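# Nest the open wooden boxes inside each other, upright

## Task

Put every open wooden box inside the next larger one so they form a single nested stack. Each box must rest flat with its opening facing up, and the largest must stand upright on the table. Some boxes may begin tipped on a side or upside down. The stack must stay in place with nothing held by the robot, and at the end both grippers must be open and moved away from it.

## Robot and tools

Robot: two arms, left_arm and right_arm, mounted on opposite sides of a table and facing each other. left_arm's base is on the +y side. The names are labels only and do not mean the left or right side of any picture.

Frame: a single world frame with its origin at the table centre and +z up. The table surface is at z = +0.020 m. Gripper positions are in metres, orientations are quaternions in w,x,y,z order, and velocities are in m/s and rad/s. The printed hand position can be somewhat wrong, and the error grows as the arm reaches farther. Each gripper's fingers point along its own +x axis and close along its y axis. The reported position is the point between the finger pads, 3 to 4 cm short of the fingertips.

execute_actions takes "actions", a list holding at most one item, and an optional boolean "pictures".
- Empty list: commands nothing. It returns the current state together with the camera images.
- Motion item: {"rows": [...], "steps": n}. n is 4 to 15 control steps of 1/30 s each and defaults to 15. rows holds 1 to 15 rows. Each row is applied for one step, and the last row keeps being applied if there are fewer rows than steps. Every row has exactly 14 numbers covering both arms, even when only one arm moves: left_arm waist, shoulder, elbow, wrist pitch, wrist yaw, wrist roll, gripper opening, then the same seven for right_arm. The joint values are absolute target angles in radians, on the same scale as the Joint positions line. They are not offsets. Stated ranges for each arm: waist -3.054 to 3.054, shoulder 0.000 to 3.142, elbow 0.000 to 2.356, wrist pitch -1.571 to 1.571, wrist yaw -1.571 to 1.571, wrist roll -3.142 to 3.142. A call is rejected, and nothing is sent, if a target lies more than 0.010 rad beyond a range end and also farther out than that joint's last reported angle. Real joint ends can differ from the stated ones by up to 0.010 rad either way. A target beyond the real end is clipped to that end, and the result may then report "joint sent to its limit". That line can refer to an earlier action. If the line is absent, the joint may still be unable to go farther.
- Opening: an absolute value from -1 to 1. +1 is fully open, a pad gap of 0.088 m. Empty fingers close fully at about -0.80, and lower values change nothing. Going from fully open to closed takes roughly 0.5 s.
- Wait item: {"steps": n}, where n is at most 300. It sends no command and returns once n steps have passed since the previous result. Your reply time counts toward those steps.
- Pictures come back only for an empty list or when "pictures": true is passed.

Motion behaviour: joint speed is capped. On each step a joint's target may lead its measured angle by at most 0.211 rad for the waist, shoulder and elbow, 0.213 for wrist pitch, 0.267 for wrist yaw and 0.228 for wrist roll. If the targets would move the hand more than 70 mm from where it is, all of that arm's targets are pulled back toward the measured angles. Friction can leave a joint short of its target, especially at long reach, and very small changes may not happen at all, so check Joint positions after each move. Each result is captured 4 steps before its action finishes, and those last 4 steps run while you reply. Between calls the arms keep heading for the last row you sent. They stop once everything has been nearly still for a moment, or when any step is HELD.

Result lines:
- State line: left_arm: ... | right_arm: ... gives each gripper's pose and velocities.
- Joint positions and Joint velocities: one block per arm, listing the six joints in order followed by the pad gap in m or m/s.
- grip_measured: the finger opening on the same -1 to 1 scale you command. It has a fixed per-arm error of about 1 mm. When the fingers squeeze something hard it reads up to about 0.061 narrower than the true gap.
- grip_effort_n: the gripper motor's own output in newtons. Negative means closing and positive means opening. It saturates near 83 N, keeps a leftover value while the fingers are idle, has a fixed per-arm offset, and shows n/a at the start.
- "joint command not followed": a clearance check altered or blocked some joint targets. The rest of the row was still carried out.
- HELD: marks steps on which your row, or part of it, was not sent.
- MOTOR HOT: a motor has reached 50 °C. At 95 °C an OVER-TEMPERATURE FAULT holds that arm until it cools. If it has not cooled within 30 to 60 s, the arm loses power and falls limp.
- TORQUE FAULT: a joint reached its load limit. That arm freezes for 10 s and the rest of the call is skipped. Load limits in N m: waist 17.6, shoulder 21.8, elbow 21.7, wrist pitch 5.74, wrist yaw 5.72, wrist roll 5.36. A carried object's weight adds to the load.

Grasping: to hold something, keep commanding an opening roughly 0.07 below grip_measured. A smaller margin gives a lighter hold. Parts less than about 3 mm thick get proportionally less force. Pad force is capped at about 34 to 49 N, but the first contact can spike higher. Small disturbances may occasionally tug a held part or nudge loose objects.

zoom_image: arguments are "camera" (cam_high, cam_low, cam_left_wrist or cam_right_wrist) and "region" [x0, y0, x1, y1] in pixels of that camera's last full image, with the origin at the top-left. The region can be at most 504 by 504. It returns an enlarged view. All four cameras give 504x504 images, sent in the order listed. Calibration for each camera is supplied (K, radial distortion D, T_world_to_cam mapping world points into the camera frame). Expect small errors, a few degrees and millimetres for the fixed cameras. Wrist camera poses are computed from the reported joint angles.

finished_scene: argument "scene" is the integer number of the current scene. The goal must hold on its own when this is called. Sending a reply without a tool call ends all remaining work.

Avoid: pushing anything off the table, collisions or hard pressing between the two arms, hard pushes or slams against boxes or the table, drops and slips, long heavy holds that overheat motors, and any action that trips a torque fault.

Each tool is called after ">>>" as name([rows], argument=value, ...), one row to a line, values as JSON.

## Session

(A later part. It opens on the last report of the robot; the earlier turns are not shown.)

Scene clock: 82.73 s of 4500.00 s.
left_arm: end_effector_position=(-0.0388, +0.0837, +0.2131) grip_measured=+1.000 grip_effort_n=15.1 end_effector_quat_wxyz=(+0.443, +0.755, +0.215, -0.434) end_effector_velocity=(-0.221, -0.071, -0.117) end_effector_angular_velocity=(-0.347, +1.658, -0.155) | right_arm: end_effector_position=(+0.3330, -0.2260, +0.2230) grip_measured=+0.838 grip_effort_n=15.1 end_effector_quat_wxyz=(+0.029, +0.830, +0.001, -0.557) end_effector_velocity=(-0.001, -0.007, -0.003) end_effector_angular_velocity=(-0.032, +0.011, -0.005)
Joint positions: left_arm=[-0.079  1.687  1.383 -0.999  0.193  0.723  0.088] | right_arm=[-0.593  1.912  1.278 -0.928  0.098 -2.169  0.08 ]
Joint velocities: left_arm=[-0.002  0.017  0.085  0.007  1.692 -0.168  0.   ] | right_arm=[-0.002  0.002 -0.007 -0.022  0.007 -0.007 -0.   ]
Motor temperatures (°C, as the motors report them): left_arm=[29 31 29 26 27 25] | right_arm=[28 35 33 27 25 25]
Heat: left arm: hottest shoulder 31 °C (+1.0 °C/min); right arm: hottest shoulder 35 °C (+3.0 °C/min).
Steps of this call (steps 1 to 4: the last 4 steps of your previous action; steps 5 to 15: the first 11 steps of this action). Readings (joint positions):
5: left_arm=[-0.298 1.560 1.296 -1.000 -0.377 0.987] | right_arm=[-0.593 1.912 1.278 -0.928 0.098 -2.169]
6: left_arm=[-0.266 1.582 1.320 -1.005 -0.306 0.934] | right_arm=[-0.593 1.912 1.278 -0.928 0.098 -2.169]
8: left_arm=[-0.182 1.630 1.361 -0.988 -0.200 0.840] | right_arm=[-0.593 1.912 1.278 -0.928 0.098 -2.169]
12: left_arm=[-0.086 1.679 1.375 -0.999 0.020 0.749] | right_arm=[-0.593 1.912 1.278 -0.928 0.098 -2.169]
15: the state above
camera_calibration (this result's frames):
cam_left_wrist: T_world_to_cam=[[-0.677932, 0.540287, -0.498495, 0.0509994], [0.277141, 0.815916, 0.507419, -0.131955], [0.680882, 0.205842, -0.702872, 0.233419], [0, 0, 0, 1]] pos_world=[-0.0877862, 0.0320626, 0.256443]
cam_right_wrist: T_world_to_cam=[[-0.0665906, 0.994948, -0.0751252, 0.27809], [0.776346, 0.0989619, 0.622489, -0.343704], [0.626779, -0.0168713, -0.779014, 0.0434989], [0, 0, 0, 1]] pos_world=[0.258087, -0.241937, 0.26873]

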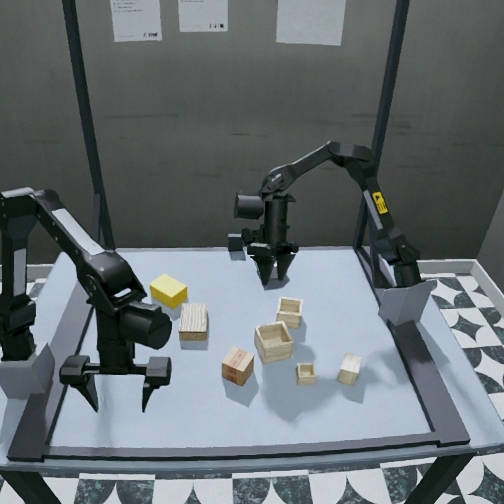

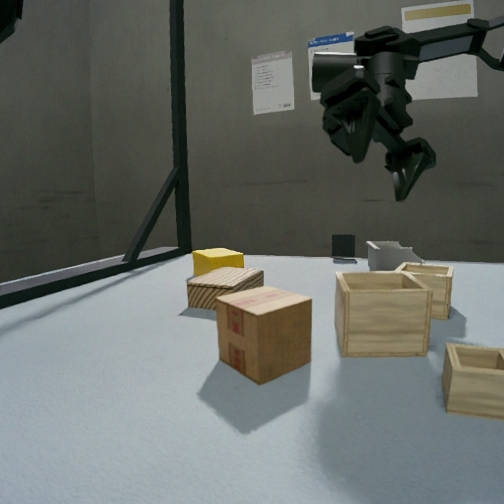

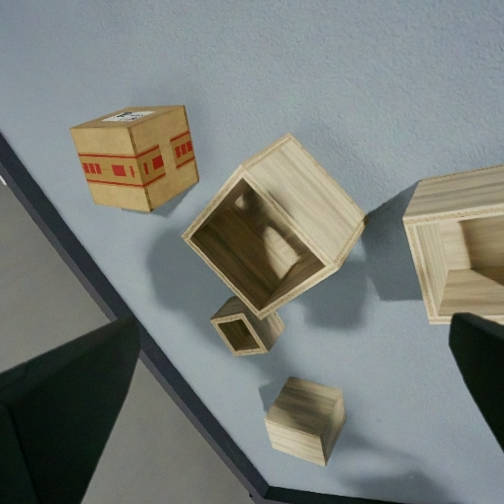

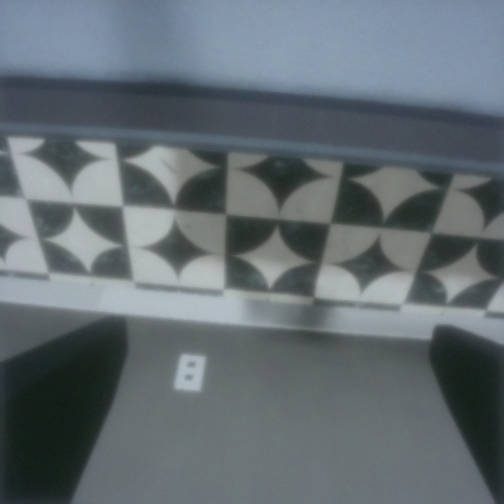

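>>> execute_actions([
  {"rows":[[-0.015,1.80,1.2,-0.95,0.765,0.7,1.0,-0.593,1.912,1.278,-0.928,0.098,-2.169,0.84]],"steps":15},
])

>>> execute_actions([
  {"steps":15},
], pictures=true)

Scene clock: 83.37 s of 4500.00 s.
left_arm: end_effector_position=(-0.0581, +0.1150, +0.1451) grip_measured=+1.000 grip_effort_n=15.1 end_effector_quat_wxyz=(+0.399, +0.584, +0.394, -0.586) end_effector_velocity=(-0.028, -0.033, -0.000) end_effector_angular_velocity=(-0.167, +0.214, -0.073) | right_arm: end_effector_position=(+0.3330, -0.2260, +0.2230) grip_measured=+0.838 grip_effort_n=15.1 end_effector_quat_wxyz=(+0.029, +0.830, +0.001, -0.557) end_effector_velocity=(+0.000, -0.003, -0.002) end_effector_angular_velocity=(-0.007, +0.013, -0.002)
Joint positions: left_arm=[-0.022  1.797  1.212 -0.955  0.734  0.702  0.088] | right_arm=[-0.593  1.912  1.278 -0.928  0.098 -2.169  0.08 ]
Joint velocities: left_arm=[ 0.002  0.002 -0.002  0.125  0.256 -0.007  0.   ] | right_arm=[-0.007  0.002 -0.002 -0.007 -0.007 -0.007 -0.   ]
Motor temperatures (°C, as the motors report them): left_arm=[29 31 29 26 27 25] | right_arm=[28 35 33 27 25 25]
Heat: left arm: hottest shoulder 31 °C (+1.0 °C/min); right arm: hottest shoulder 35 °C (+3.0 °C/min).
Steps of this call (steps 1 to 4: the last 4 steps of your previous action; steps 5 to 8: the robot went on to your last target; steps 9 to 19: the first 11 steps of this action). Readings (joint positions):
9: left_arm=[-0.074 1.696 1.379 -0.991 0.401 0.705] | right_arm=[-0.593 1.912 1.278 -0.928 0.098 -2.169]
10: left_arm=[-0.064 1.703 1.353 -0.974 0.467 0.705] | right_arm=[-0.593 1.912 1.278 -0.928 0.098 -2.169]
12: left_arm=[-0.043 1.731 1.296 -0.971 0.577 0.704] | right_arm=[-0.593 1.912 1.278 -0.928 0.098 -2.169]
16: left_arm=[-0.024 1.795 1.219 -0.963 0.694 0.702] | right_arm=[-0.593 1.912 1.278 -0.928 0.098 -2.169]
19: the state above

Scene clock: 83.87 s of 4500.00 s.
left_arm: end_effector_position=(-0.0606, +0.1151, +0.1447) grip_measured=+1.000 grip_effort_n=15.1 end_effector_quat_wxyz=(+0.398, +0.575, +0.398, -0.594) end_effector_velocity=(+0.001, +0.006, -0.003) end_effector_angular_velocity=(+0.019, -0.001, +0.006) | right_arm: end_effector_position=(+0.3330, -0.2260, +0.2230) grip_measured=+0.838 grip_effort_n=15.1 end_effector_quat_wxyz=(+0.029, +0.830, +0.001, -0.557) end_effector_velocity=(+0.000, -0.003, +0.000) end_effector_angular_velocity=(-0.017, -0.002, +0.015)
Joint positions: left_arm=[-0.02   1.797  1.206 -0.952  0.76   0.702  0.088] | right_arm=[-0.593  1.912  1.278 -0.928  0.098 -2.169  0.08 ]
Joint velocities: left_arm=[-0.002  0.002 -0.012 -0.007 -0.007  0.007  0.   ] | right_arm=[-0.002 -0.002 -0.002 -0.007  0.007 -0.022  0.   ]
Motor temperatures (°C, as the motors report them): left_arm=[29 31 29 26 27 25] | right_arm=[28 35 33 27 25 25]
Heat: left arm: hottest shoulder 31 °C (+1.0 °C/min); right arm: hottest shoulder 35 °C (+3.0 °C/min).
Kept back: nothing.
Steps of this call (steps 1 to 4: the last 4 steps of your previous action; steps 5 to 15: the robot went on to your last target). Readings (joint positions):
1: left_arm=[-0.022 1.797 1.212 -0.952 0.742 0.702] | right_arm=[-0.593 1.912 1.278 -0.928 0.098 -2.169]
2: left_arm=[-0.022 1.797 1.211 -0.952 0.746 0.702] | right_arm=[-0.593 1.912 1.278 -0.928 0.098 -2.169]
4: left_arm=[-0.021 1.797 1.208 -0.952 0.751 0.702] | right_arm=[-0.593 1.912 1.278 -0.928 0.098 -2.169]
8: left_arm=[-0.020 1.797 1.207 -0.952 0.758 0.702] | right_arm=[-0.593 1.912 1.278 -0.928 0.098 -2.169]
15: the state above
camera_calibration (this result's frames):
cam_left_wrist: T_world_to_cam=[[-0.918776, 0.394564, -0.01307, -0.082944], [0.371733, 0.875809, 0.307853, -0.088976], [0.132914, 0.277989, -0.951344, 0.188146], [0, 0, 0, 1]] pos_world=[-0.068139, 0.0583501, 0.205299]
cam_right_wrist: T_world_to_cam=[[-0.0665906, 0.994948, -0.0751252, 0.27809], [0.776346, 0.0989619, 0.622489, -0.343704], [0.626779, -0.0168713, -0.779014, 0.0434989], [0, 0, 0, 1]] pos_world=[0.258087, -0.241937, 0.26873]

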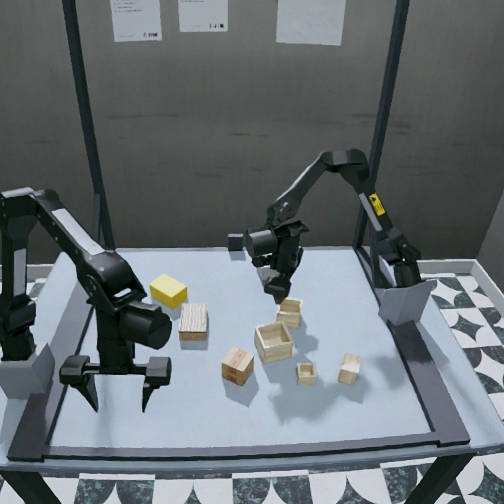

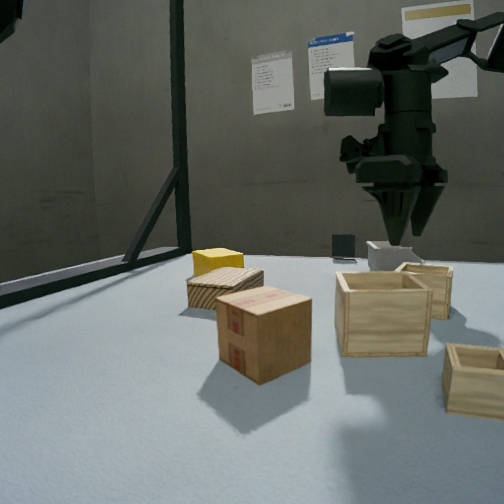

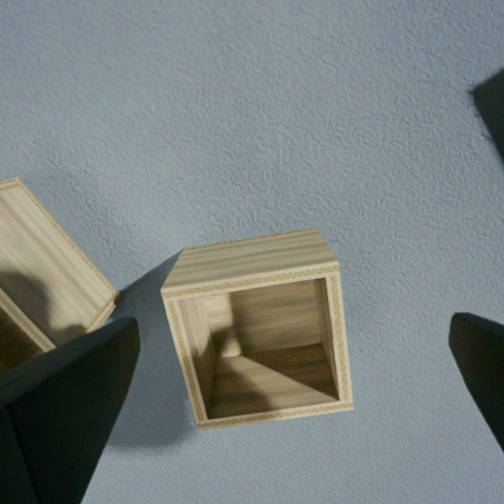

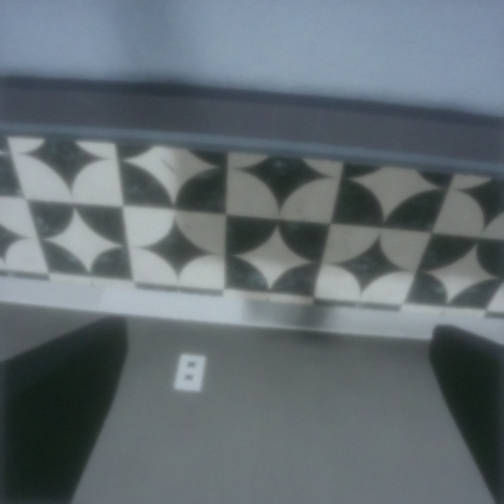

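>>> execute_actions([
  {"rows":[[-0.05,1.86,1.13,-0.80,0.765,0.52,1.0,-0.593,1.912,1.278,-0.928,0.098,-2.169,0.84]],"steps":15},
])

>>> execute_actions([
  {"steps":12},
], pictures=true)

Scene clock: 84.67 s of 4500.00 s.
left_arm: end_effector_position=(-0.0471, +0.1187, +0.1148) grip_measured=+1.000 grip_effort_n=14.7 end_effector_quat_wxyz=(+0.433, +0.546, +0.440, -0.567) end_effector_velocity=(+0.009, -0.013, -0.000) end_effector_angular_velocity=(-0.057, -0.040, +0.037) | right_arm: end_effector_position=(+0.3330, -0.2260, +0.2230) grip_measured=+0.838 grip_effort_n=14.7 end_effector_quat_wxyz=(+0.029, +0.830, +0.001, -0.557) end_effector_velocity=(-0.001, -0.002, -0.000) end_effector_angular_velocity=(-0.004, +0.010, +0.004)
Joint positions: left_arm=[-0.049  1.851  1.137 -0.81   0.763  0.533  0.088] | right_arm=[-0.593  1.912  1.278 -0.928  0.098 -2.169  0.08 ]
Joint velocities: left_arm=[ 0.002 -0.002 -0.007  0.095 -0.022 -0.095  0.   ] | right_arm=[-0.002 -0.002 -0.002 -0.007 -0.007 -0.007 -0.   ]
Motor temperatures (°C, as the motors report them): left_arm=[29 31 29 26 27 25] | right_arm=[28 35 33 27 25 25]
Heat: left arm: hottest shoulder 31 °C (+1.0 °C/min); right arm: hottest shoulder 35 °C (+3.0 °C/min).
Steps of this call (steps 1 to 13: the robot went on to your last target; steps 14 to 24: the first 11 steps of this action). Readings (joint positions):
14: left_arm=[-0.020 1.800 1.199 -0.937 0.762 0.682] | right_arm=[-0.593 1.912 1.278 -0.928 0.098 -2.169]
15: left_arm=[-0.024 1.804 1.187 -0.899 0.763 0.643] | right_arm=[-0.593 1.912 1.278 -0.928 0.098 -2.169]
17: left_arm=[-0.034 1.822 1.168 -0.857 0.763 0.592] | right_arm=[-0.593 1.912 1.278 -0.928 0.098 -2.169]
21: left_arm=[-0.047 1.850 1.139 -0.823 0.763 0.546] | right_arm=[-0.593 1.912 1.278 -0.928 0.098 -2.169]
24: the state above

Scene clock: 85.07 s of 4500.00 s.
left_arm: end_effector_position=(-0.0468, +0.1179, +0.1145) grip_measured=+1.000 grip_effort_n=15.1 end_effector_quat_wxyz=(+0.436, +0.544, +0.440, -0.566) end_effector_velocity=(-0.002, -0.001, -0.000) end_effector_angular_velocity=(-0.006, +0.006, -0.014) | right_arm: end_effector_position=(+0.3330, -0.2260, +0.2230) grip_measured=+0.838 grip_effort_n=16.0 end_effector_quat_wxyz=(+0.029, +0.830, +0.001, -0.557) end_effector_velocity=(+0.000, -0.003, +0.000) end_effector_angular_velocity=(-0.017, -0.002, +0.015)
Joint positions: left_arm=[-0.049  1.851  1.135 -0.802  0.763  0.523  0.088] | right_arm=[-0.593  1.912  1.278 -0.928  0.098 -2.169  0.08 ]
Joint velocities: left_arm=[-0.002 -0.002 -0.002  0.007  0.007  0.007  0.   ] | right_arm=[-0.002 -0.002 -0.002 -0.007  0.007 -0.022 -0.   ]
Motor temperatures (°C, as the motors report them): left_arm=[29 31 29 26 27 25] | right_arm=[28 35 33 27 25 25]
Heat: left arm: hottest shoulder 31 °C (+1.0 °C/min); right arm: hottest shoulder 35 °C (+3.0 °C/min).
Kept back: nothing.
Steps of this call (steps 1 to 4: the last 4 steps of your previous action; steps 5 to 12: the robot went on to your last target). Readings (joint positions):
1: left_arm=[-0.049 1.851 1.137 -0.807 0.763 0.531] | right_arm=[-0.593 1.912 1.278 -0.928 0.098 -2.169]
2: left_arm=[-0.049 1.851 1.137 -0.806 0.763 0.529] | right_arm=[-0.593 1.912 1.278 -0.928 0.098 -2.169]
4: left_arm=[-0.049 1.851 1.136 -0.805 0.763 0.527] | right_arm=[-0.593 1.912 1.278 -0.928 0.098 -2.169]
8: left_arm=[-0.049 1.851 1.135 -0.803 0.763 0.524] | right_arm=[-0.593 1.912 1.278 -0.928 0.098 -2.169]
12: the state above
camera_calibration (this result's frames):
cam_left_wrist: T_world_to_cam=[[-0.965023, 0.26211, -0.00547437, -0.0591316], [0.247619, 0.918134, 0.309379, -0.0983113], [0.0861174, 0.297202, -0.950923, 0.152312], [0, 0, 0, 1]] pos_world=[-0.0458363, 0.0604944, 0.174929]
cam_right_wrist: T_world_to_cam=[[-0.0665906, 0.994948, -0.0751252, 0.27809], [0.776346, 0.0989619, 0.622489, -0.343704], [0.626779, -0.0168713, -0.779014, 0.0434989], [0, 0, 0, 1]] pos_world=[0.258087, -0.241937, 0.26873]

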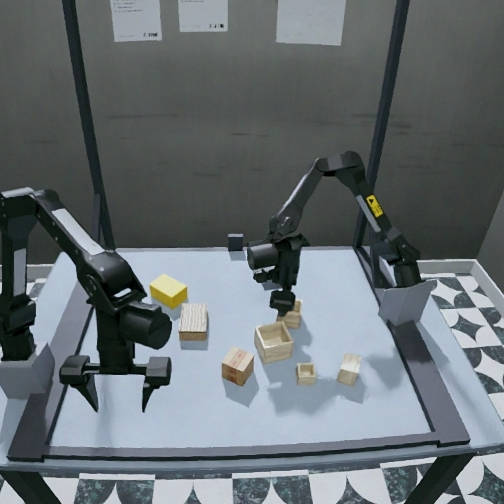

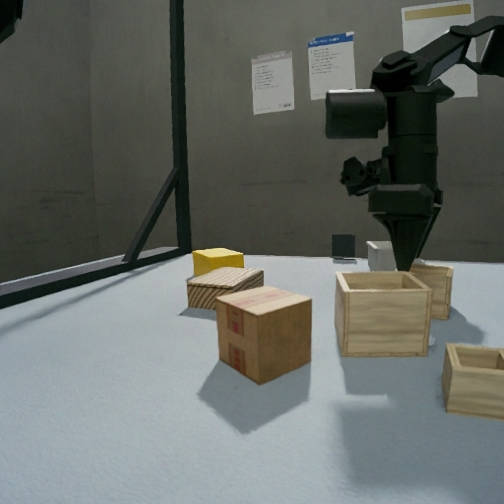

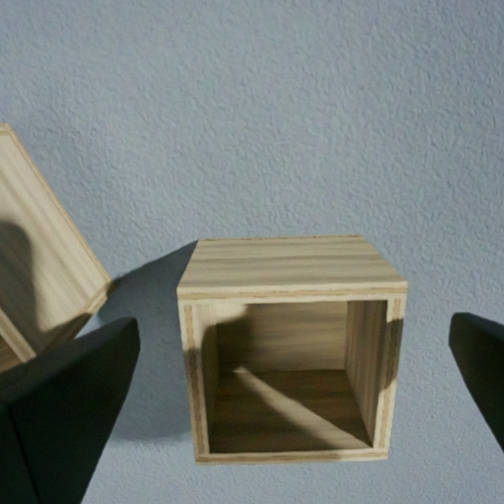

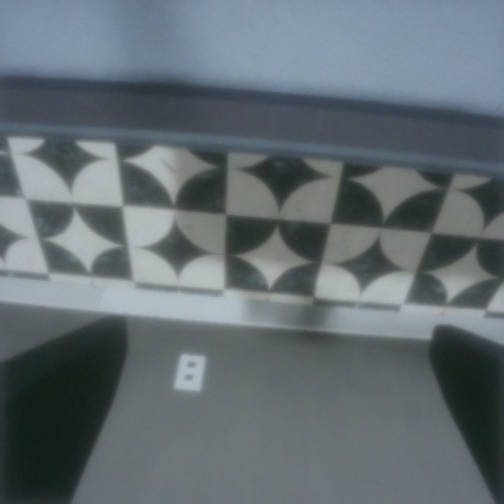

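>>> execute_actions([
  {"rows":[[-0.05,1.93,1.13,-0.72,0.765,0.52,1.0,-0.593,1.912,1.278,-0.928,0.098,-2.169,0.84]],"steps":15},
])

>>> execute_actions([
  {"steps":10},
], pictures=true)

Scene clock: 85.70 s of 4500.00 s.
left_arm: end_effector_position=(-0.0315, +0.1144, +0.0986) grip_measured=+1.000 grip_effort_n=14.7 end_effector_quat_wxyz=(+0.436, +0.544, +0.438, -0.568) end_effector_velocity=(+0.004, +0.000, +0.001) end_effector_angular_velocity=(-0.000, -0.023, +0.004) | right_arm: end_effector_position=(+0.3330, -0.2260, +0.2230) grip_measured=+0.838 grip_effort_n=15.1 end_effector_quat_wxyz=(+0.029, +0.830, +0.001, -0.557) end_effector_velocity=(-0.001, +0.003, +0.001) end_effector_angular_velocity=(+0.005, +0.001, +0.027)
Joint positions: left_arm=[-0.05   1.917  1.131 -0.727  0.764  0.523  0.088] | right_arm=[-0.593  1.912  1.278 -0.928  0.098 -2.169  0.08 ]
Joint velocities: left_arm=[ 0.002 -0.002 -0.002  0.007 -0.022 -0.007  0.   ] | right_arm=[ 0.002 -0.002  0.002  0.007 -0.007 -0.022 -0.   ]
Motor temperatures (°C, as the motors report them): left_arm=[29 31 29 26 27 25] | right_arm=[28 35 33 27 25 25]
Heat: left arm: hottest shoulder 31 °C (+1.0 °C/min); right arm: hottest shoulder 35 °C (+3.0 °C/min).
Steps of this call (steps 1 to 8: the robot went on to your last target; steps 9 to 19: the first 11 steps of this action). Readings (joint positions):
9: left_arm=[-0.049 1.856 1.135 -0.796 0.763 0.523] | right_arm=[-0.593 1.912 1.278 -0.928 0.098 -2.169]
10: left_arm=[-0.050 1.866 1.134 -0.775 0.764 0.523] | right_arm=[-0.593 1.912 1.278 -0.928 0.098 -2.169]
12: left_arm=[-0.050 1.890 1.135 -0.749 0.764 0.523] | right_arm=[-0.593 1.912 1.278 -0.928 0.098 -2.169]
16: left_arm=[-0.050 1.916 1.131 -0.734 0.764 0.523] | right_arm=[-0.593 1.912 1.278 -0.928 0.098 -2.169]
19: the state above

Scene clock: 86.03 s of 4500.00 s.
left_arm: end_effector_position=(-0.0312, +0.1140, +0.0984) grip_measured=+1.000 grip_effort_n=14.7 end_effector_quat_wxyz=(+0.436, +0.544, +0.437, -0.568) end_effector_velocity=(-0.002, +0.004, +0.001) end_effector_angular_velocity=(+0.016, -0.003, +0.002) | right_arm: end_effector_position=(+0.3330, -0.2260, +0.2230) grip_measured=+0.838 grip_effort_n=14.7 end_effector_quat_wxyz=(+0.029, +0.830, +0.001, -0.557) end_effector_velocity=(+0.000, -0.003, +0.002) end_effector_angular_velocity=(-0.013, -0.004, +0.016)
Joint positions: left_arm=[-0.05   1.918  1.131 -0.724  0.764  0.523  0.088] | right_arm=[-0.593  1.912  1.278 -0.928  0.098 -2.169  0.08 ]
Joint velocities: left_arm=[-0.002 -0.007 -0.002 -0.022 -0.007  0.007  0.   ] | right_arm=[-0.002 -0.007 -0.002 -0.007  0.007 -0.022 -0.   ]
Motor temperatures (°C, as the motors report them): left_arm=[29 31 29 26 27 25] | right_arm=[28 35 33 27 25 25]
Heat: left arm: hottest shoulder 31 °C (+1.0 °C/min); right arm: hottest shoulder 35 °C (+3.0 °C/min).
Kept back: nothing.
Steps of this call (steps 1 to 4: the last 4 steps of your previous action; steps 5 to 10: the robot went on to your last target). Readings (joint positions):
1: left_arm=[-0.050 1.917 1.131 -0.727 0.764 0.523] | right_arm=[-0.593 1.912 1.278 -0.928 0.098 -2.169]
2: left_arm=[-0.050 1.917 1.131 -0.726 0.764 0.523] | right_arm=[-0.593 1.912 1.278 -0.928 0.098 -2.169]
4: left_arm=[-0.050 1.918 1.131 -0.725 0.764 0.523] | right_arm=[-0.593 1.912 1.278 -0.928 0.098 -2.169]
8: left_arm=[-0.050 1.918 1.131 -0.724 0.764 0.523] | right_arm=[-0.593 1.912 1.278 -0.928 0.098 -2.169]
10: the state above
camera_calibration (this result's frames):
cam_left_wrist: T_world_to_cam=[[-0.963714, 0.266848, -0.00690291, -0.0434988], [0.252103, 0.918356, 0.305068, -0.093104], [0.087746, 0.292258, -0.952306, 0.137525], [0, 0, 0, 1]] pos_world=[-0.0305159, 0.0569174, 0.159068]
cam_right_wrist: T_world_to_cam=[[-0.0665906, 0.994948, -0.0751252, 0.27809], [0.776346, 0.0989619, 0.622489, -0.343704], [0.626779, -0.0168713, -0.779014, 0.0434989], [0, 0, 0, 1]] pos_world=[0.258087, -0.241937, 0.26873]

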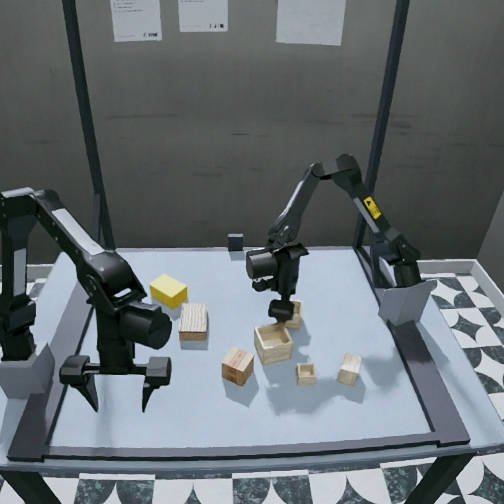

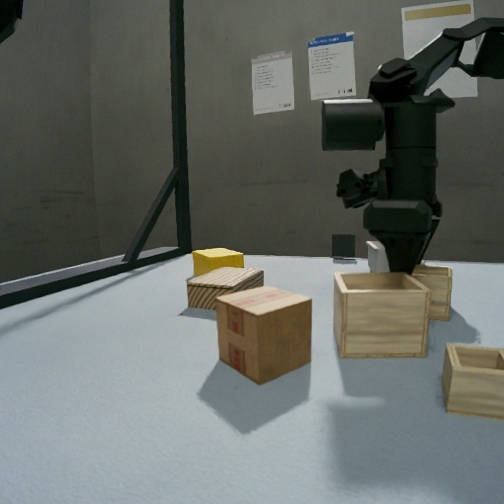

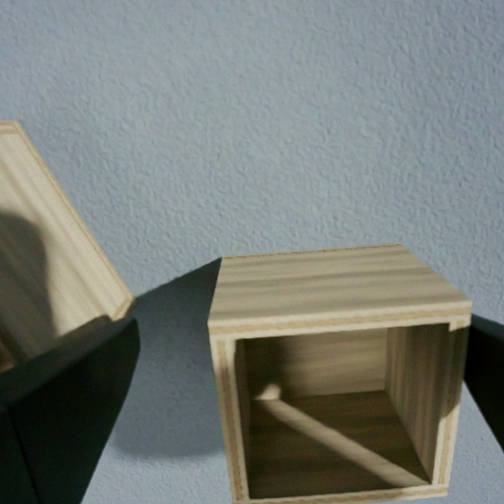

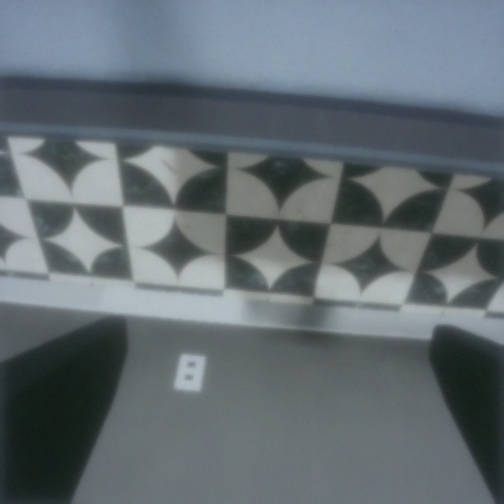

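>>> execute_actions([
  {"rows":[[-0.05,1.865,1.04,-0.69,0.765,0.52,1.0,-0.593,1.912,1.278,-0.928,0.098,-2.169,0.84]],"steps":15},
])

>>> execute_actions([
  {"steps":10},
], pictures=true)

Scene clock: 86.63 s of 4500.00 s.
left_arm: end_effector_position=(-0.0327, +0.1325, +0.0940) grip_measured=+1.000 grip_effort_n=14.7 end_effector_quat_wxyz=(+0.435, +0.543, +0.444, -0.564) end_effector_velocity=(-0.007, +0.003, +0.009) end_effector_angular_velocity=(-0.015, -0.012, -0.006) | right_arm: end_effector_position=(+0.3330, -0.2260, +0.2230) grip_measured=+0.838 grip_effort_n=15.1 end_effector_quat_wxyz=(+0.029, +0.830, +0.001, -0.557) end_effector_velocity=(-0.003, -0.001, -0.001) end_effector_angular_velocity=(+0.003, +0.023, +0.006)
Joint positions: left_arm=[-0.05   1.882  1.049 -0.694  0.765  0.522  0.088] | right_arm=[-0.593  1.912  1.278 -0.928  0.098 -2.169  0.08 ]
Joint velocities: left_arm=[ 0.002 -0.056 -0.027 -0.007 -0.007 -0.007  0.   ] | right_arm=[-0.002 -0.002 -0.002 -0.007 -0.022 -0.007 -0.   ]
Motor temperatures (°C, as the motors report them): left_arm=[29 31 29 26 27 25] | right_arm=[28 35 33 27 25 25]
Heat: left arm: hottest shoulder 31 °C (+1.0 °C/min); right arm: hottest shoulder 35 °C (+3.0 °C/min).
Steps of this call (steps 1 to 7: the robot went on to your last target; steps 8 to 18: the first 11 steps of this action). Readings (joint positions):
8: left_arm=[-0.050 1.916 1.125 -0.718 0.765 0.522] | right_arm=[-0.593 1.912 1.278 -0.928 0.098 -2.169]
9: left_arm=[-0.050 1.909 1.110 -0.705 0.765 0.522] | right_arm=[-0.593 1.912 1.278 -0.928 0.098 -2.169]
11: left_arm=[-0.050 1.897 1.080 -0.705 0.765 0.522] | right_arm=[-0.593 1.912 1.278 -0.928 0.098 -2.169]
15: left_arm=[-0.050 1.888 1.054 -0.697 0.765 0.522] | right_arm=[-0.593 1.912 1.278 -0.928 0.098 -2.169]
18: the state above

Scene clock: 86.97 s of 4500.00 s.
left_arm: end_effector_position=(-0.0332, +0.1331, +0.0943) grip_measured=+1.000 grip_effort_n=14.7 end_effector_quat_wxyz=(+0.435, +0.543, +0.443, -0.565) end_effector_velocity=(-0.001, +0.006, -0.001) end_effector_angular_velocity=(+0.023, -0.001, +0.023) | right_arm: end_effector_position=(+0.3330, -0.2260, +0.2230) grip_measured=+0.838 grip_effort_n=15.1 end_effector_quat_wxyz=(+0.029, +0.830, +0.001, -0.557) end_effector_velocity=(-0.002, -0.003, -0.000) end_effector_angular_velocity=(+0.001, +0.010, -0.010)
Joint positions: left_arm=[-0.05   1.878  1.046 -0.692  0.765  0.522  0.088] | right_arm=[-0.593  1.912  1.278 -0.928  0.098 -2.169  0.08 ]
Joint velocities: left_arm=[-0.002 -0.002 -0.007 -0.022 -0.007 -0.007  0.   ] | right_arm=[-0.002 -0.007 -0.007 -0.007 -0.007  0.007 -0.   ]
Motor temperatures (°C, as the motors report them): left_arm=[29 31 29 26 27 25] | right_arm=[28 35 33 27 25 25]
Heat: left arm: hottest shoulder 31 °C (+1.0 °C/min); right arm: hottest shoulder 35 °C (+3.0 °C/min).
Kept back: nothing.
Steps of this call (steps 1 to 4: the last 4 steps of your previous action; steps 5 to 10: the robot went on to your last target). Readings (joint positions):
1: left_arm=[-0.050 1.880 1.049 -0.693 0.765 0.522] | right_arm=[-0.593 1.912 1.278 -0.928 0.098 -2.169]
2: left_arm=[-0.050 1.879 1.048 -0.693 0.765 0.522] | right_arm=[-0.593 1.912 1.278 -0.928 0.098 -2.169]
4: left_arm=[-0.050 1.878 1.047 -0.692 0.765 0.522] | right_arm=[-0.593 1.912 1.278 -0.928 0.098 -2.169]
8: left_arm=[-0.050 1.878 1.046 -0.692 0.765 0.522] | right_arm=[-0.593 1.912 1.278 -0.928 0.098 -2.169]
10: the state above
camera_calibration (this result's frames):
cam_left_wrist: T_world_to_cam=[[-0.966267, 0.257539, -0.000975701, -0.049945], [0.244327, 0.917883, 0.31272, -0.109746], [0.0814333, 0.301933, -0.949845, 0.126496], [0, 0, 0, 1]] pos_world=[-0.0317473, 0.0754032, 0.154422]
cam_right_wrist: T_world_to_cam=[[-0.0665906, 0.994948, -0.0751252, 0.27809], [0.776346, 0.0989619, 0.622489, -0.343704], [0.626779, -0.0168713, -0.779014, 0.0434989], [0, 0, 0, 1]] pos_world=[0.258087, -0.241937, 0.26873]

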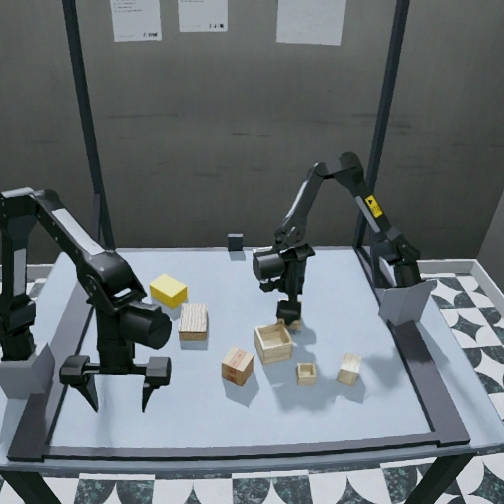

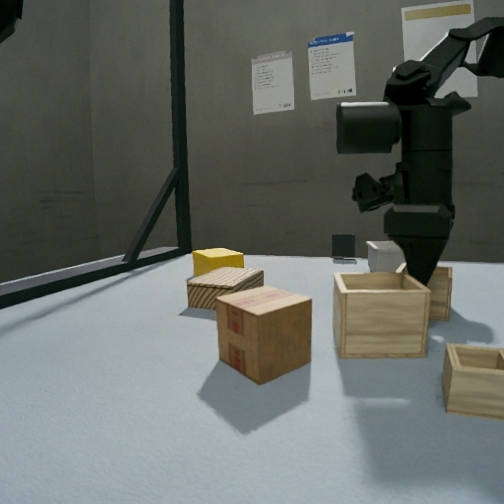

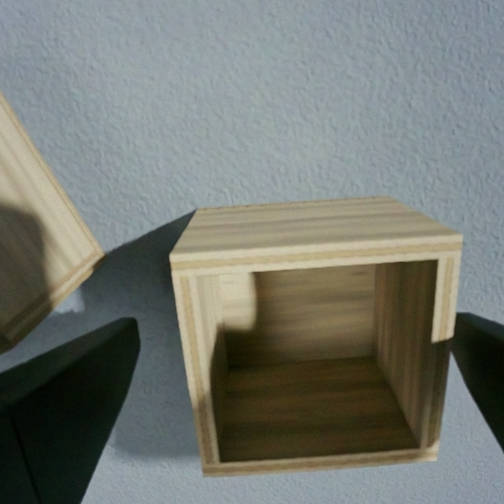

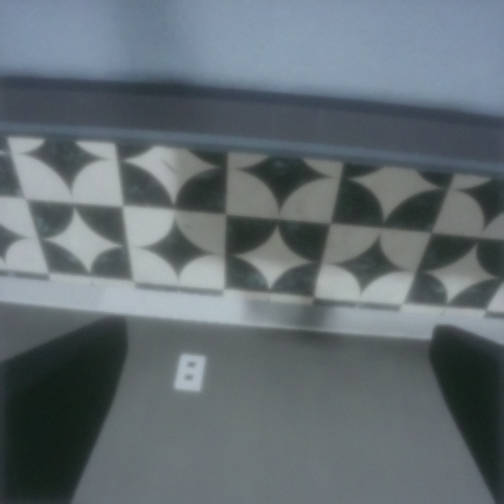

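>>> execute_actions([
  {"rows":[[-0.16,1.98,1.02,-0.56,0.765,0.67,1.0,-0.593,1.912,1.278,-0.928,0.098,-2.169,0.84]],"steps":15},
])

>>> execute_actions([
  {"steps":10},
], pictures=true)

Scene clock: 87.57 s of 4500.00 s.
left_arm: end_effector_position=(-0.0378, +0.1321, +0.0610) grip_measured=+1.000 grip_effort_n=14.7 end_effector_quat_wxyz=(+0.364, +0.591, +0.390, -0.605) end_effector_velocity=(+0.002, +0.007, -0.001) end_effector_angular_velocity=(+0.014, -0.004, -0.035) | right_arm: end_effector_position=(+0.3330, -0.2260, +0.2230) grip_measured=+0.838 grip_effort_n=15.1 end_effector_quat_wxyz=(+0.029, +0.830, +0.001, -0.557) end_effector_velocity=(-0.003, -0.001, -0.001) end_effector_angular_velocity=(-0.000, +0.010, -0.005)
Joint positions: left_arm=[-0.133  1.94   1.03  -0.58   0.757  0.653  0.088] | right_arm=[-0.593  1.912  1.278 -0.928  0.098 -2.169  0.08 ]
Joint velocities: left_arm=[ 0.002 -0.002 -0.017 -0.007 -0.007  0.051  0.   ] | right_arm=[ 0.002 -0.002 -0.002 -0.007 -0.007  0.007 -0.   ]
Motor temperatures (°C, as the motors report them): left_arm=[29 31 29 25 27 25] | right_arm=[28 35 33 27 25 25]
Heat: left arm: hottest shoulder 31 °C (+1.0 °C/min); right arm: hottest shoulder 35 °C (+3.0 °C/min).
Steps of this call (steps 1 to 7: the robot went on to your last target; steps 8 to 18: the first 11 steps of this action). Readings (joint positions):
8: left_arm=[-0.053 1.883 1.043 -0.679 0.765 0.536] | right_arm=[-0.593 1.912 1.278 -0.928 0.098 -2.169]
9: left_arm=[-0.068 1.894 1.040 -0.646 0.765 0.569] | right_arm=[-0.593 1.912 1.278 -0.928 0.098 -2.169]
11: left_arm=[-0.110 1.925 1.039 -0.606 0.765 0.611] | right_arm=[-0.593 1.912 1.278 -0.928 0.098 -2.169]
15: left_arm=[-0.133 1.939 1.033 -0.583 0.757 0.645] | right_arm=[-0.593 1.912 1.278 -0.928 0.098 -2.169]
18: the state above

Scene clock: 87.90 s of 4500.00 s.
left_arm: end_effector_position=(-0.0374, +0.1325, +0.0608) grip_measured=+1.000 grip_effort_n=14.7 end_effector_quat_wxyz=(+0.363, +0.592, +0.388, -0.606) end_effector_velocity=(+0.000, +0.004, -0.001) end_effector_angular_velocity=(+0.012, -0.005, -0.001) | right_arm: end_effector_position=(+0.3330, -0.2260, +0.2230) grip_measured=+0.838 grip_effort_n=15.1 end_effector_quat_wxyz=(+0.029, +0.830, +0.001, -0.557) end_effector_velocity=(-0.002, -0.002, +0.001) end_effector_angular_velocity=(-0.000, +0.008, +0.005)
Joint positions: left_arm=[-0.132  1.94   1.028 -0.576  0.757  0.658  0.088] | right_arm=[-0.593  1.912  1.278 -0.928  0.098 -2.169  0.08 ]
Joint velocities: left_arm=[-0.002 -0.002 -0.007 -0.007 -0.007  0.007  0.   ] | right_arm=[-0.002 -0.007 -0.002 -0.007 -0.007 -0.007 -0.   ]
Motor temperatures (°C, as the motors report them): left_arm=[29 31 29 26 27 25] | right_arm=[28 35 33 27 25 25]
Heat: left arm: hottest shoulder 31 °C (+1.0 °C/min); right arm: hottest shoulder 35 °C (+3.0 °C/min).
Kept back: nothing.
Steps of this call (steps 1 to 4: the last 4 steps of your previous action; steps 5 to 10: the robot went on to your last target). Readings (joint positions):
1: left_arm=[-0.132 1.940 1.030 -0.579 0.757 0.654] | right_arm=[-0.593 1.912 1.278 -0.928 0.098 -2.169]
2: left_arm=[-0.132 1.940 1.029 -0.578 0.757 0.655] | right_arm=[-0.593 1.912 1.278 -0.928 0.098 -2.169]
4: left_arm=[-0.132 1.940 1.028 -0.578 0.757 0.656] | right_arm=[-0.593 1.912 1.278 -0.928 0.098 -2.169]
8: left_arm=[-0.132 1.940 1.028 -0.577 0.757 0.658] | right_arm=[-0.593 1.912 1.278 -0.928 0.098 -2.169]
10: the state above
camera_calibration (this result's frames):
cam_left_wrist: T_world_to_cam=[[-0.886265, 0.463011, 0.0124384, -0.0789734], [0.44061, 0.834497, 0.330873, -0.0804093], [0.142818, 0.298722, -0.943593, 0.0975402], [0, 0, 0, 1]] pos_world=[-0.0484928, 0.0745295, 0.119626]
cam_right_wrist: T_world_to_cam=[[-0.0665906, 0.994948, -0.0751252, 0.27809], [0.776346, 0.0989619, 0.622489, -0.343704], [0.626779, -0.0168713, -0.779014, 0.0434989], [0, 0, 0, 1]] pos_world=[0.258087, -0.241937, 0.26873]

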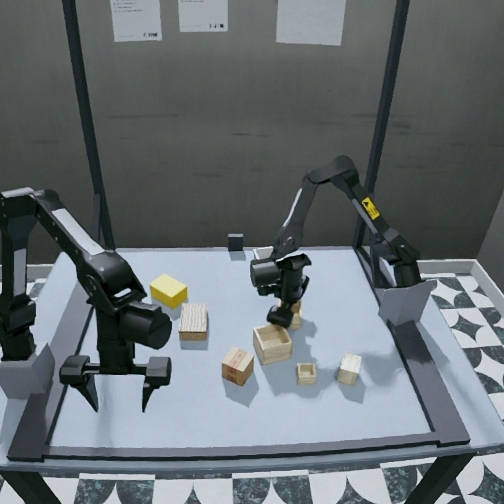

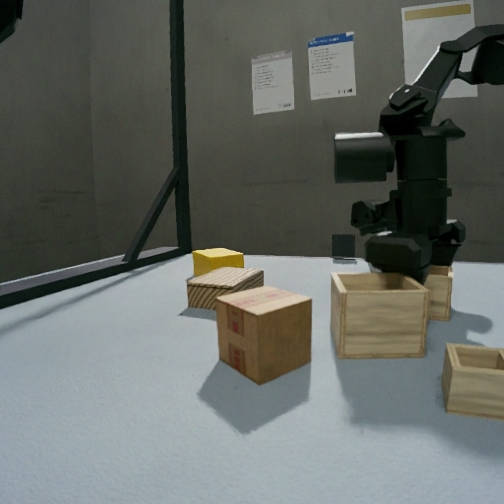

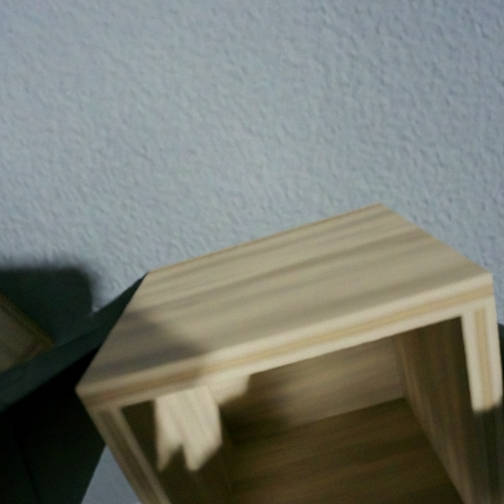

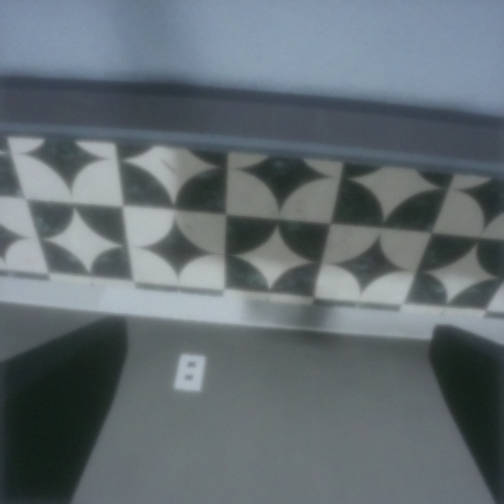

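>>> execute_actions([
  {"rows":[[-0.11,1.89,1.03,-0.63,0.765,0.44,1.0,-0.593,1.912,1.278,-0.928,0.098,-2.169,0.84]],"steps":15},
])

>>> execute_actions([
  {"steps":10},
], pictures=true)

Scene clock: 88.43 s of 4500.00 s.
left_arm: end_effector_position=(-0.0415, +0.1342, +0.0719) grip_measured=+1.000 grip_effort_n=14.7 end_effector_quat_wxyz=(+0.426, +0.547, +0.453, -0.560) end_effector_velocity=(-0.001, -0.001, +0.015) end_effector_angular_velocity=(-0.013, -0.030, +0.117) | right_arm: end_effector_position=(+0.3330, -0.2260, +0.2230) grip_measured=+0.838 grip_effort_n=15.1 end_effector_quat_wxyz=(+0.029, +0.830, +0.001, -0.557) end_effector_velocity=(-0.005, -0.003, -0.000) end_effector_angular_velocity=(+0.000, +0.027, -0.009)
Joint positions: left_arm=[-0.116  1.906  1.029 -0.624  0.762  0.456  0.088] | right_arm=[-0.593  1.912  1.278 -0.928  0.098 -2.169  0.08 ]
Joint velocities: left_arm=[ 0.022 -0.051 -0.002 -0.037 -0.022 -0.11   0.   ] | right_arm=[-0.002 -0.007 -0.002 -0.022 -0.022  0.007 -0.   ]
Motor temperatures (°C, as the motors report them): left_arm=[29 31 29 26 27 25] | right_arm=[28 35 33 27 25 25]
Heat: left arm: hottest shoulder 31 °C (+1.0 °C/min); right arm: hottest shoulder 35 °C (+3.0 °C/min).
Steps of this call (steps 1 to 5: the robot went on to your last target; steps 6 to 16: the first 11 steps of this action). Readings (joint positions):
6: left_arm=[-0.131 1.935 1.028 -0.575 0.759 0.640] | right_arm=[-0.593 1.912 1.278 -0.928 0.098 -2.169]
7: left_arm=[-0.130 1.930 1.030 -0.578 0.762 0.594] | right_arm=[-0.593 1.912 1.278 -0.928 0.098 -2.169]
9: left_arm=[-0.129 1.926 1.030 -0.604 0.762 0.530] | right_arm=[-0.593 1.912 1.278 -0.928 0.098 -2.169]
13: left_arm=[-0.120 1.915 1.029 -0.619 0.762 0.472] | right_arm=[-0.593 1.912 1.278 -0.928 0.098 -2.169]
16: the state above

Scene clock: 88.77 s of 4500.00 s.
left_arm: end_effector_position=(-0.0418, +0.1344, +0.0728) grip_measured=+1.000 grip_effort_n=14.7 end_effector_quat_wxyz=(+0.430, +0.544, +0.457, -0.557) end_effector_velocity=(-0.002, +0.004, +0.001) end_effector_angular_velocity=(+0.017, -0.004, +0.031) | right_arm: end_effector_position=(+0.3330, -0.2260, +0.2230) grip_measured=+0.838 grip_effort_n=14.7 end_effector_quat_wxyz=(+0.029, +0.830, +0.001, -0.557) end_effector_velocity=(-0.005, -0.003, -0.002) end_effector_angular_velocity=(-0.001, +0.043, +0.001)
Joint positions: left_arm=[-0.115  1.903  1.029 -0.628  0.762  0.444  0.088] | right_arm=[-0.593  1.912  1.278 -0.928  0.098 -2.169  0.08 ]
Joint velocities: left_arm=[-0.002 -0.007 -0.002 -0.022 -0.007 -0.022  0.   ] | right_arm=[-0.007 -0.002 -0.002 -0.022 -0.037 -0.007  0.   ]
Motor temperatures (°C, as the motors report them): left_arm=[30 31 29 26 27 25] | right_arm=[28 35 33 27 25 25]
Heat: left arm: hottest shoulder 31 °C (+1.0 °C/min); right arm: hottest shoulder 35 °C (+3.0 °C/min).
Kept back: nothing.
Steps of this call (steps 1 to 4: the last 4 steps of your previous action; steps 5 to 10: the robot went on to your last target). Readings (joint positions):
1: left_arm=[-0.116 1.905 1.029 -0.625 0.762 0.453] | right_arm=[-0.593 1.912 1.278 -0.928 0.098 -2.169]
2: left_arm=[-0.115 1.904 1.029 -0.626 0.762 0.450] | right_arm=[-0.593 1.912 1.278 -0.928 0.098 -2.169]
4: left_arm=[-0.115 1.904 1.029 -0.627 0.762 0.447] | right_arm=[-0.593 1.912 1.278 -0.928 0.098 -2.169]
8: left_arm=[-0.115 1.903 1.029 -0.628 0.762 0.445] | right_arm=[-0.593 1.912 1.278 -0.928 0.098 -2.169]
10: the state above
camera_calibration (this result's frames):
cam_left_wrist: T_world_to_cam=[[-0.970015, 0.242669, 0.0135109, -0.0578587], [0.232927, 0.912322, 0.336769, -0.103598], [0.0693971, 0.329818, -0.94149, 0.10152], [0, 0, 0, 1]] pos_world=[-0.0390382, 0.0750721, 0.131251]
cam_right_wrist: T_world_to_cam=[[-0.0665906, 0.994948, -0.0751252, 0.27809], [0.776346, 0.0989619, 0.622489, -0.343704], [0.626779, -0.0168713, -0.779014, 0.0434989], [0, 0, 0, 1]] pos_world=[0.258087, -0.241937, 0.26873]

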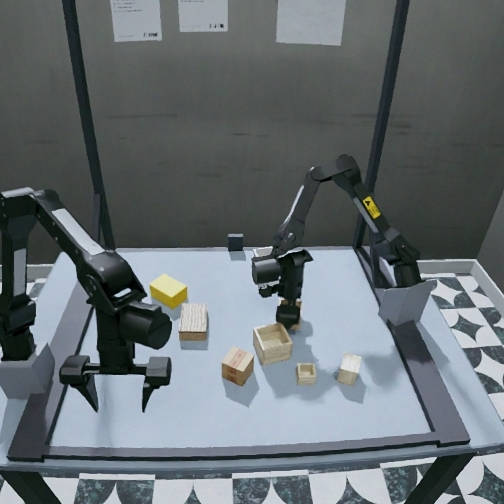

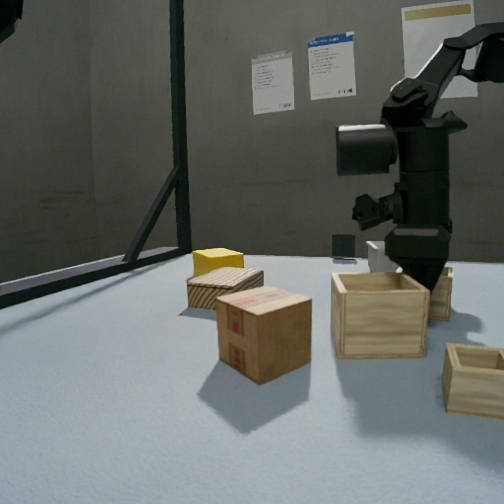

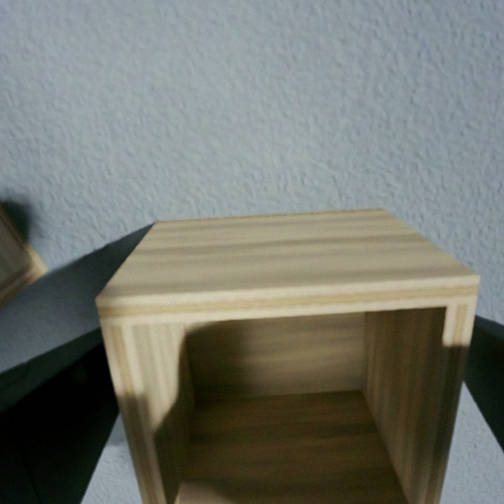

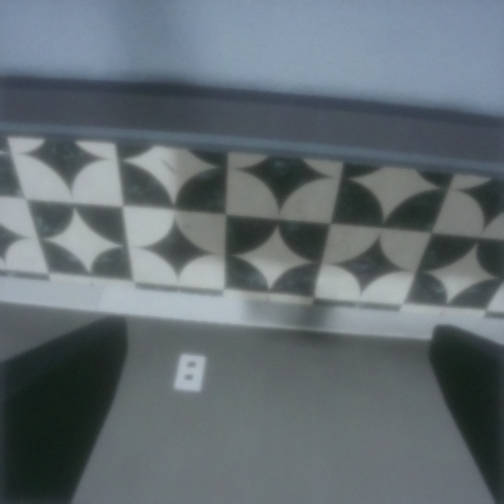

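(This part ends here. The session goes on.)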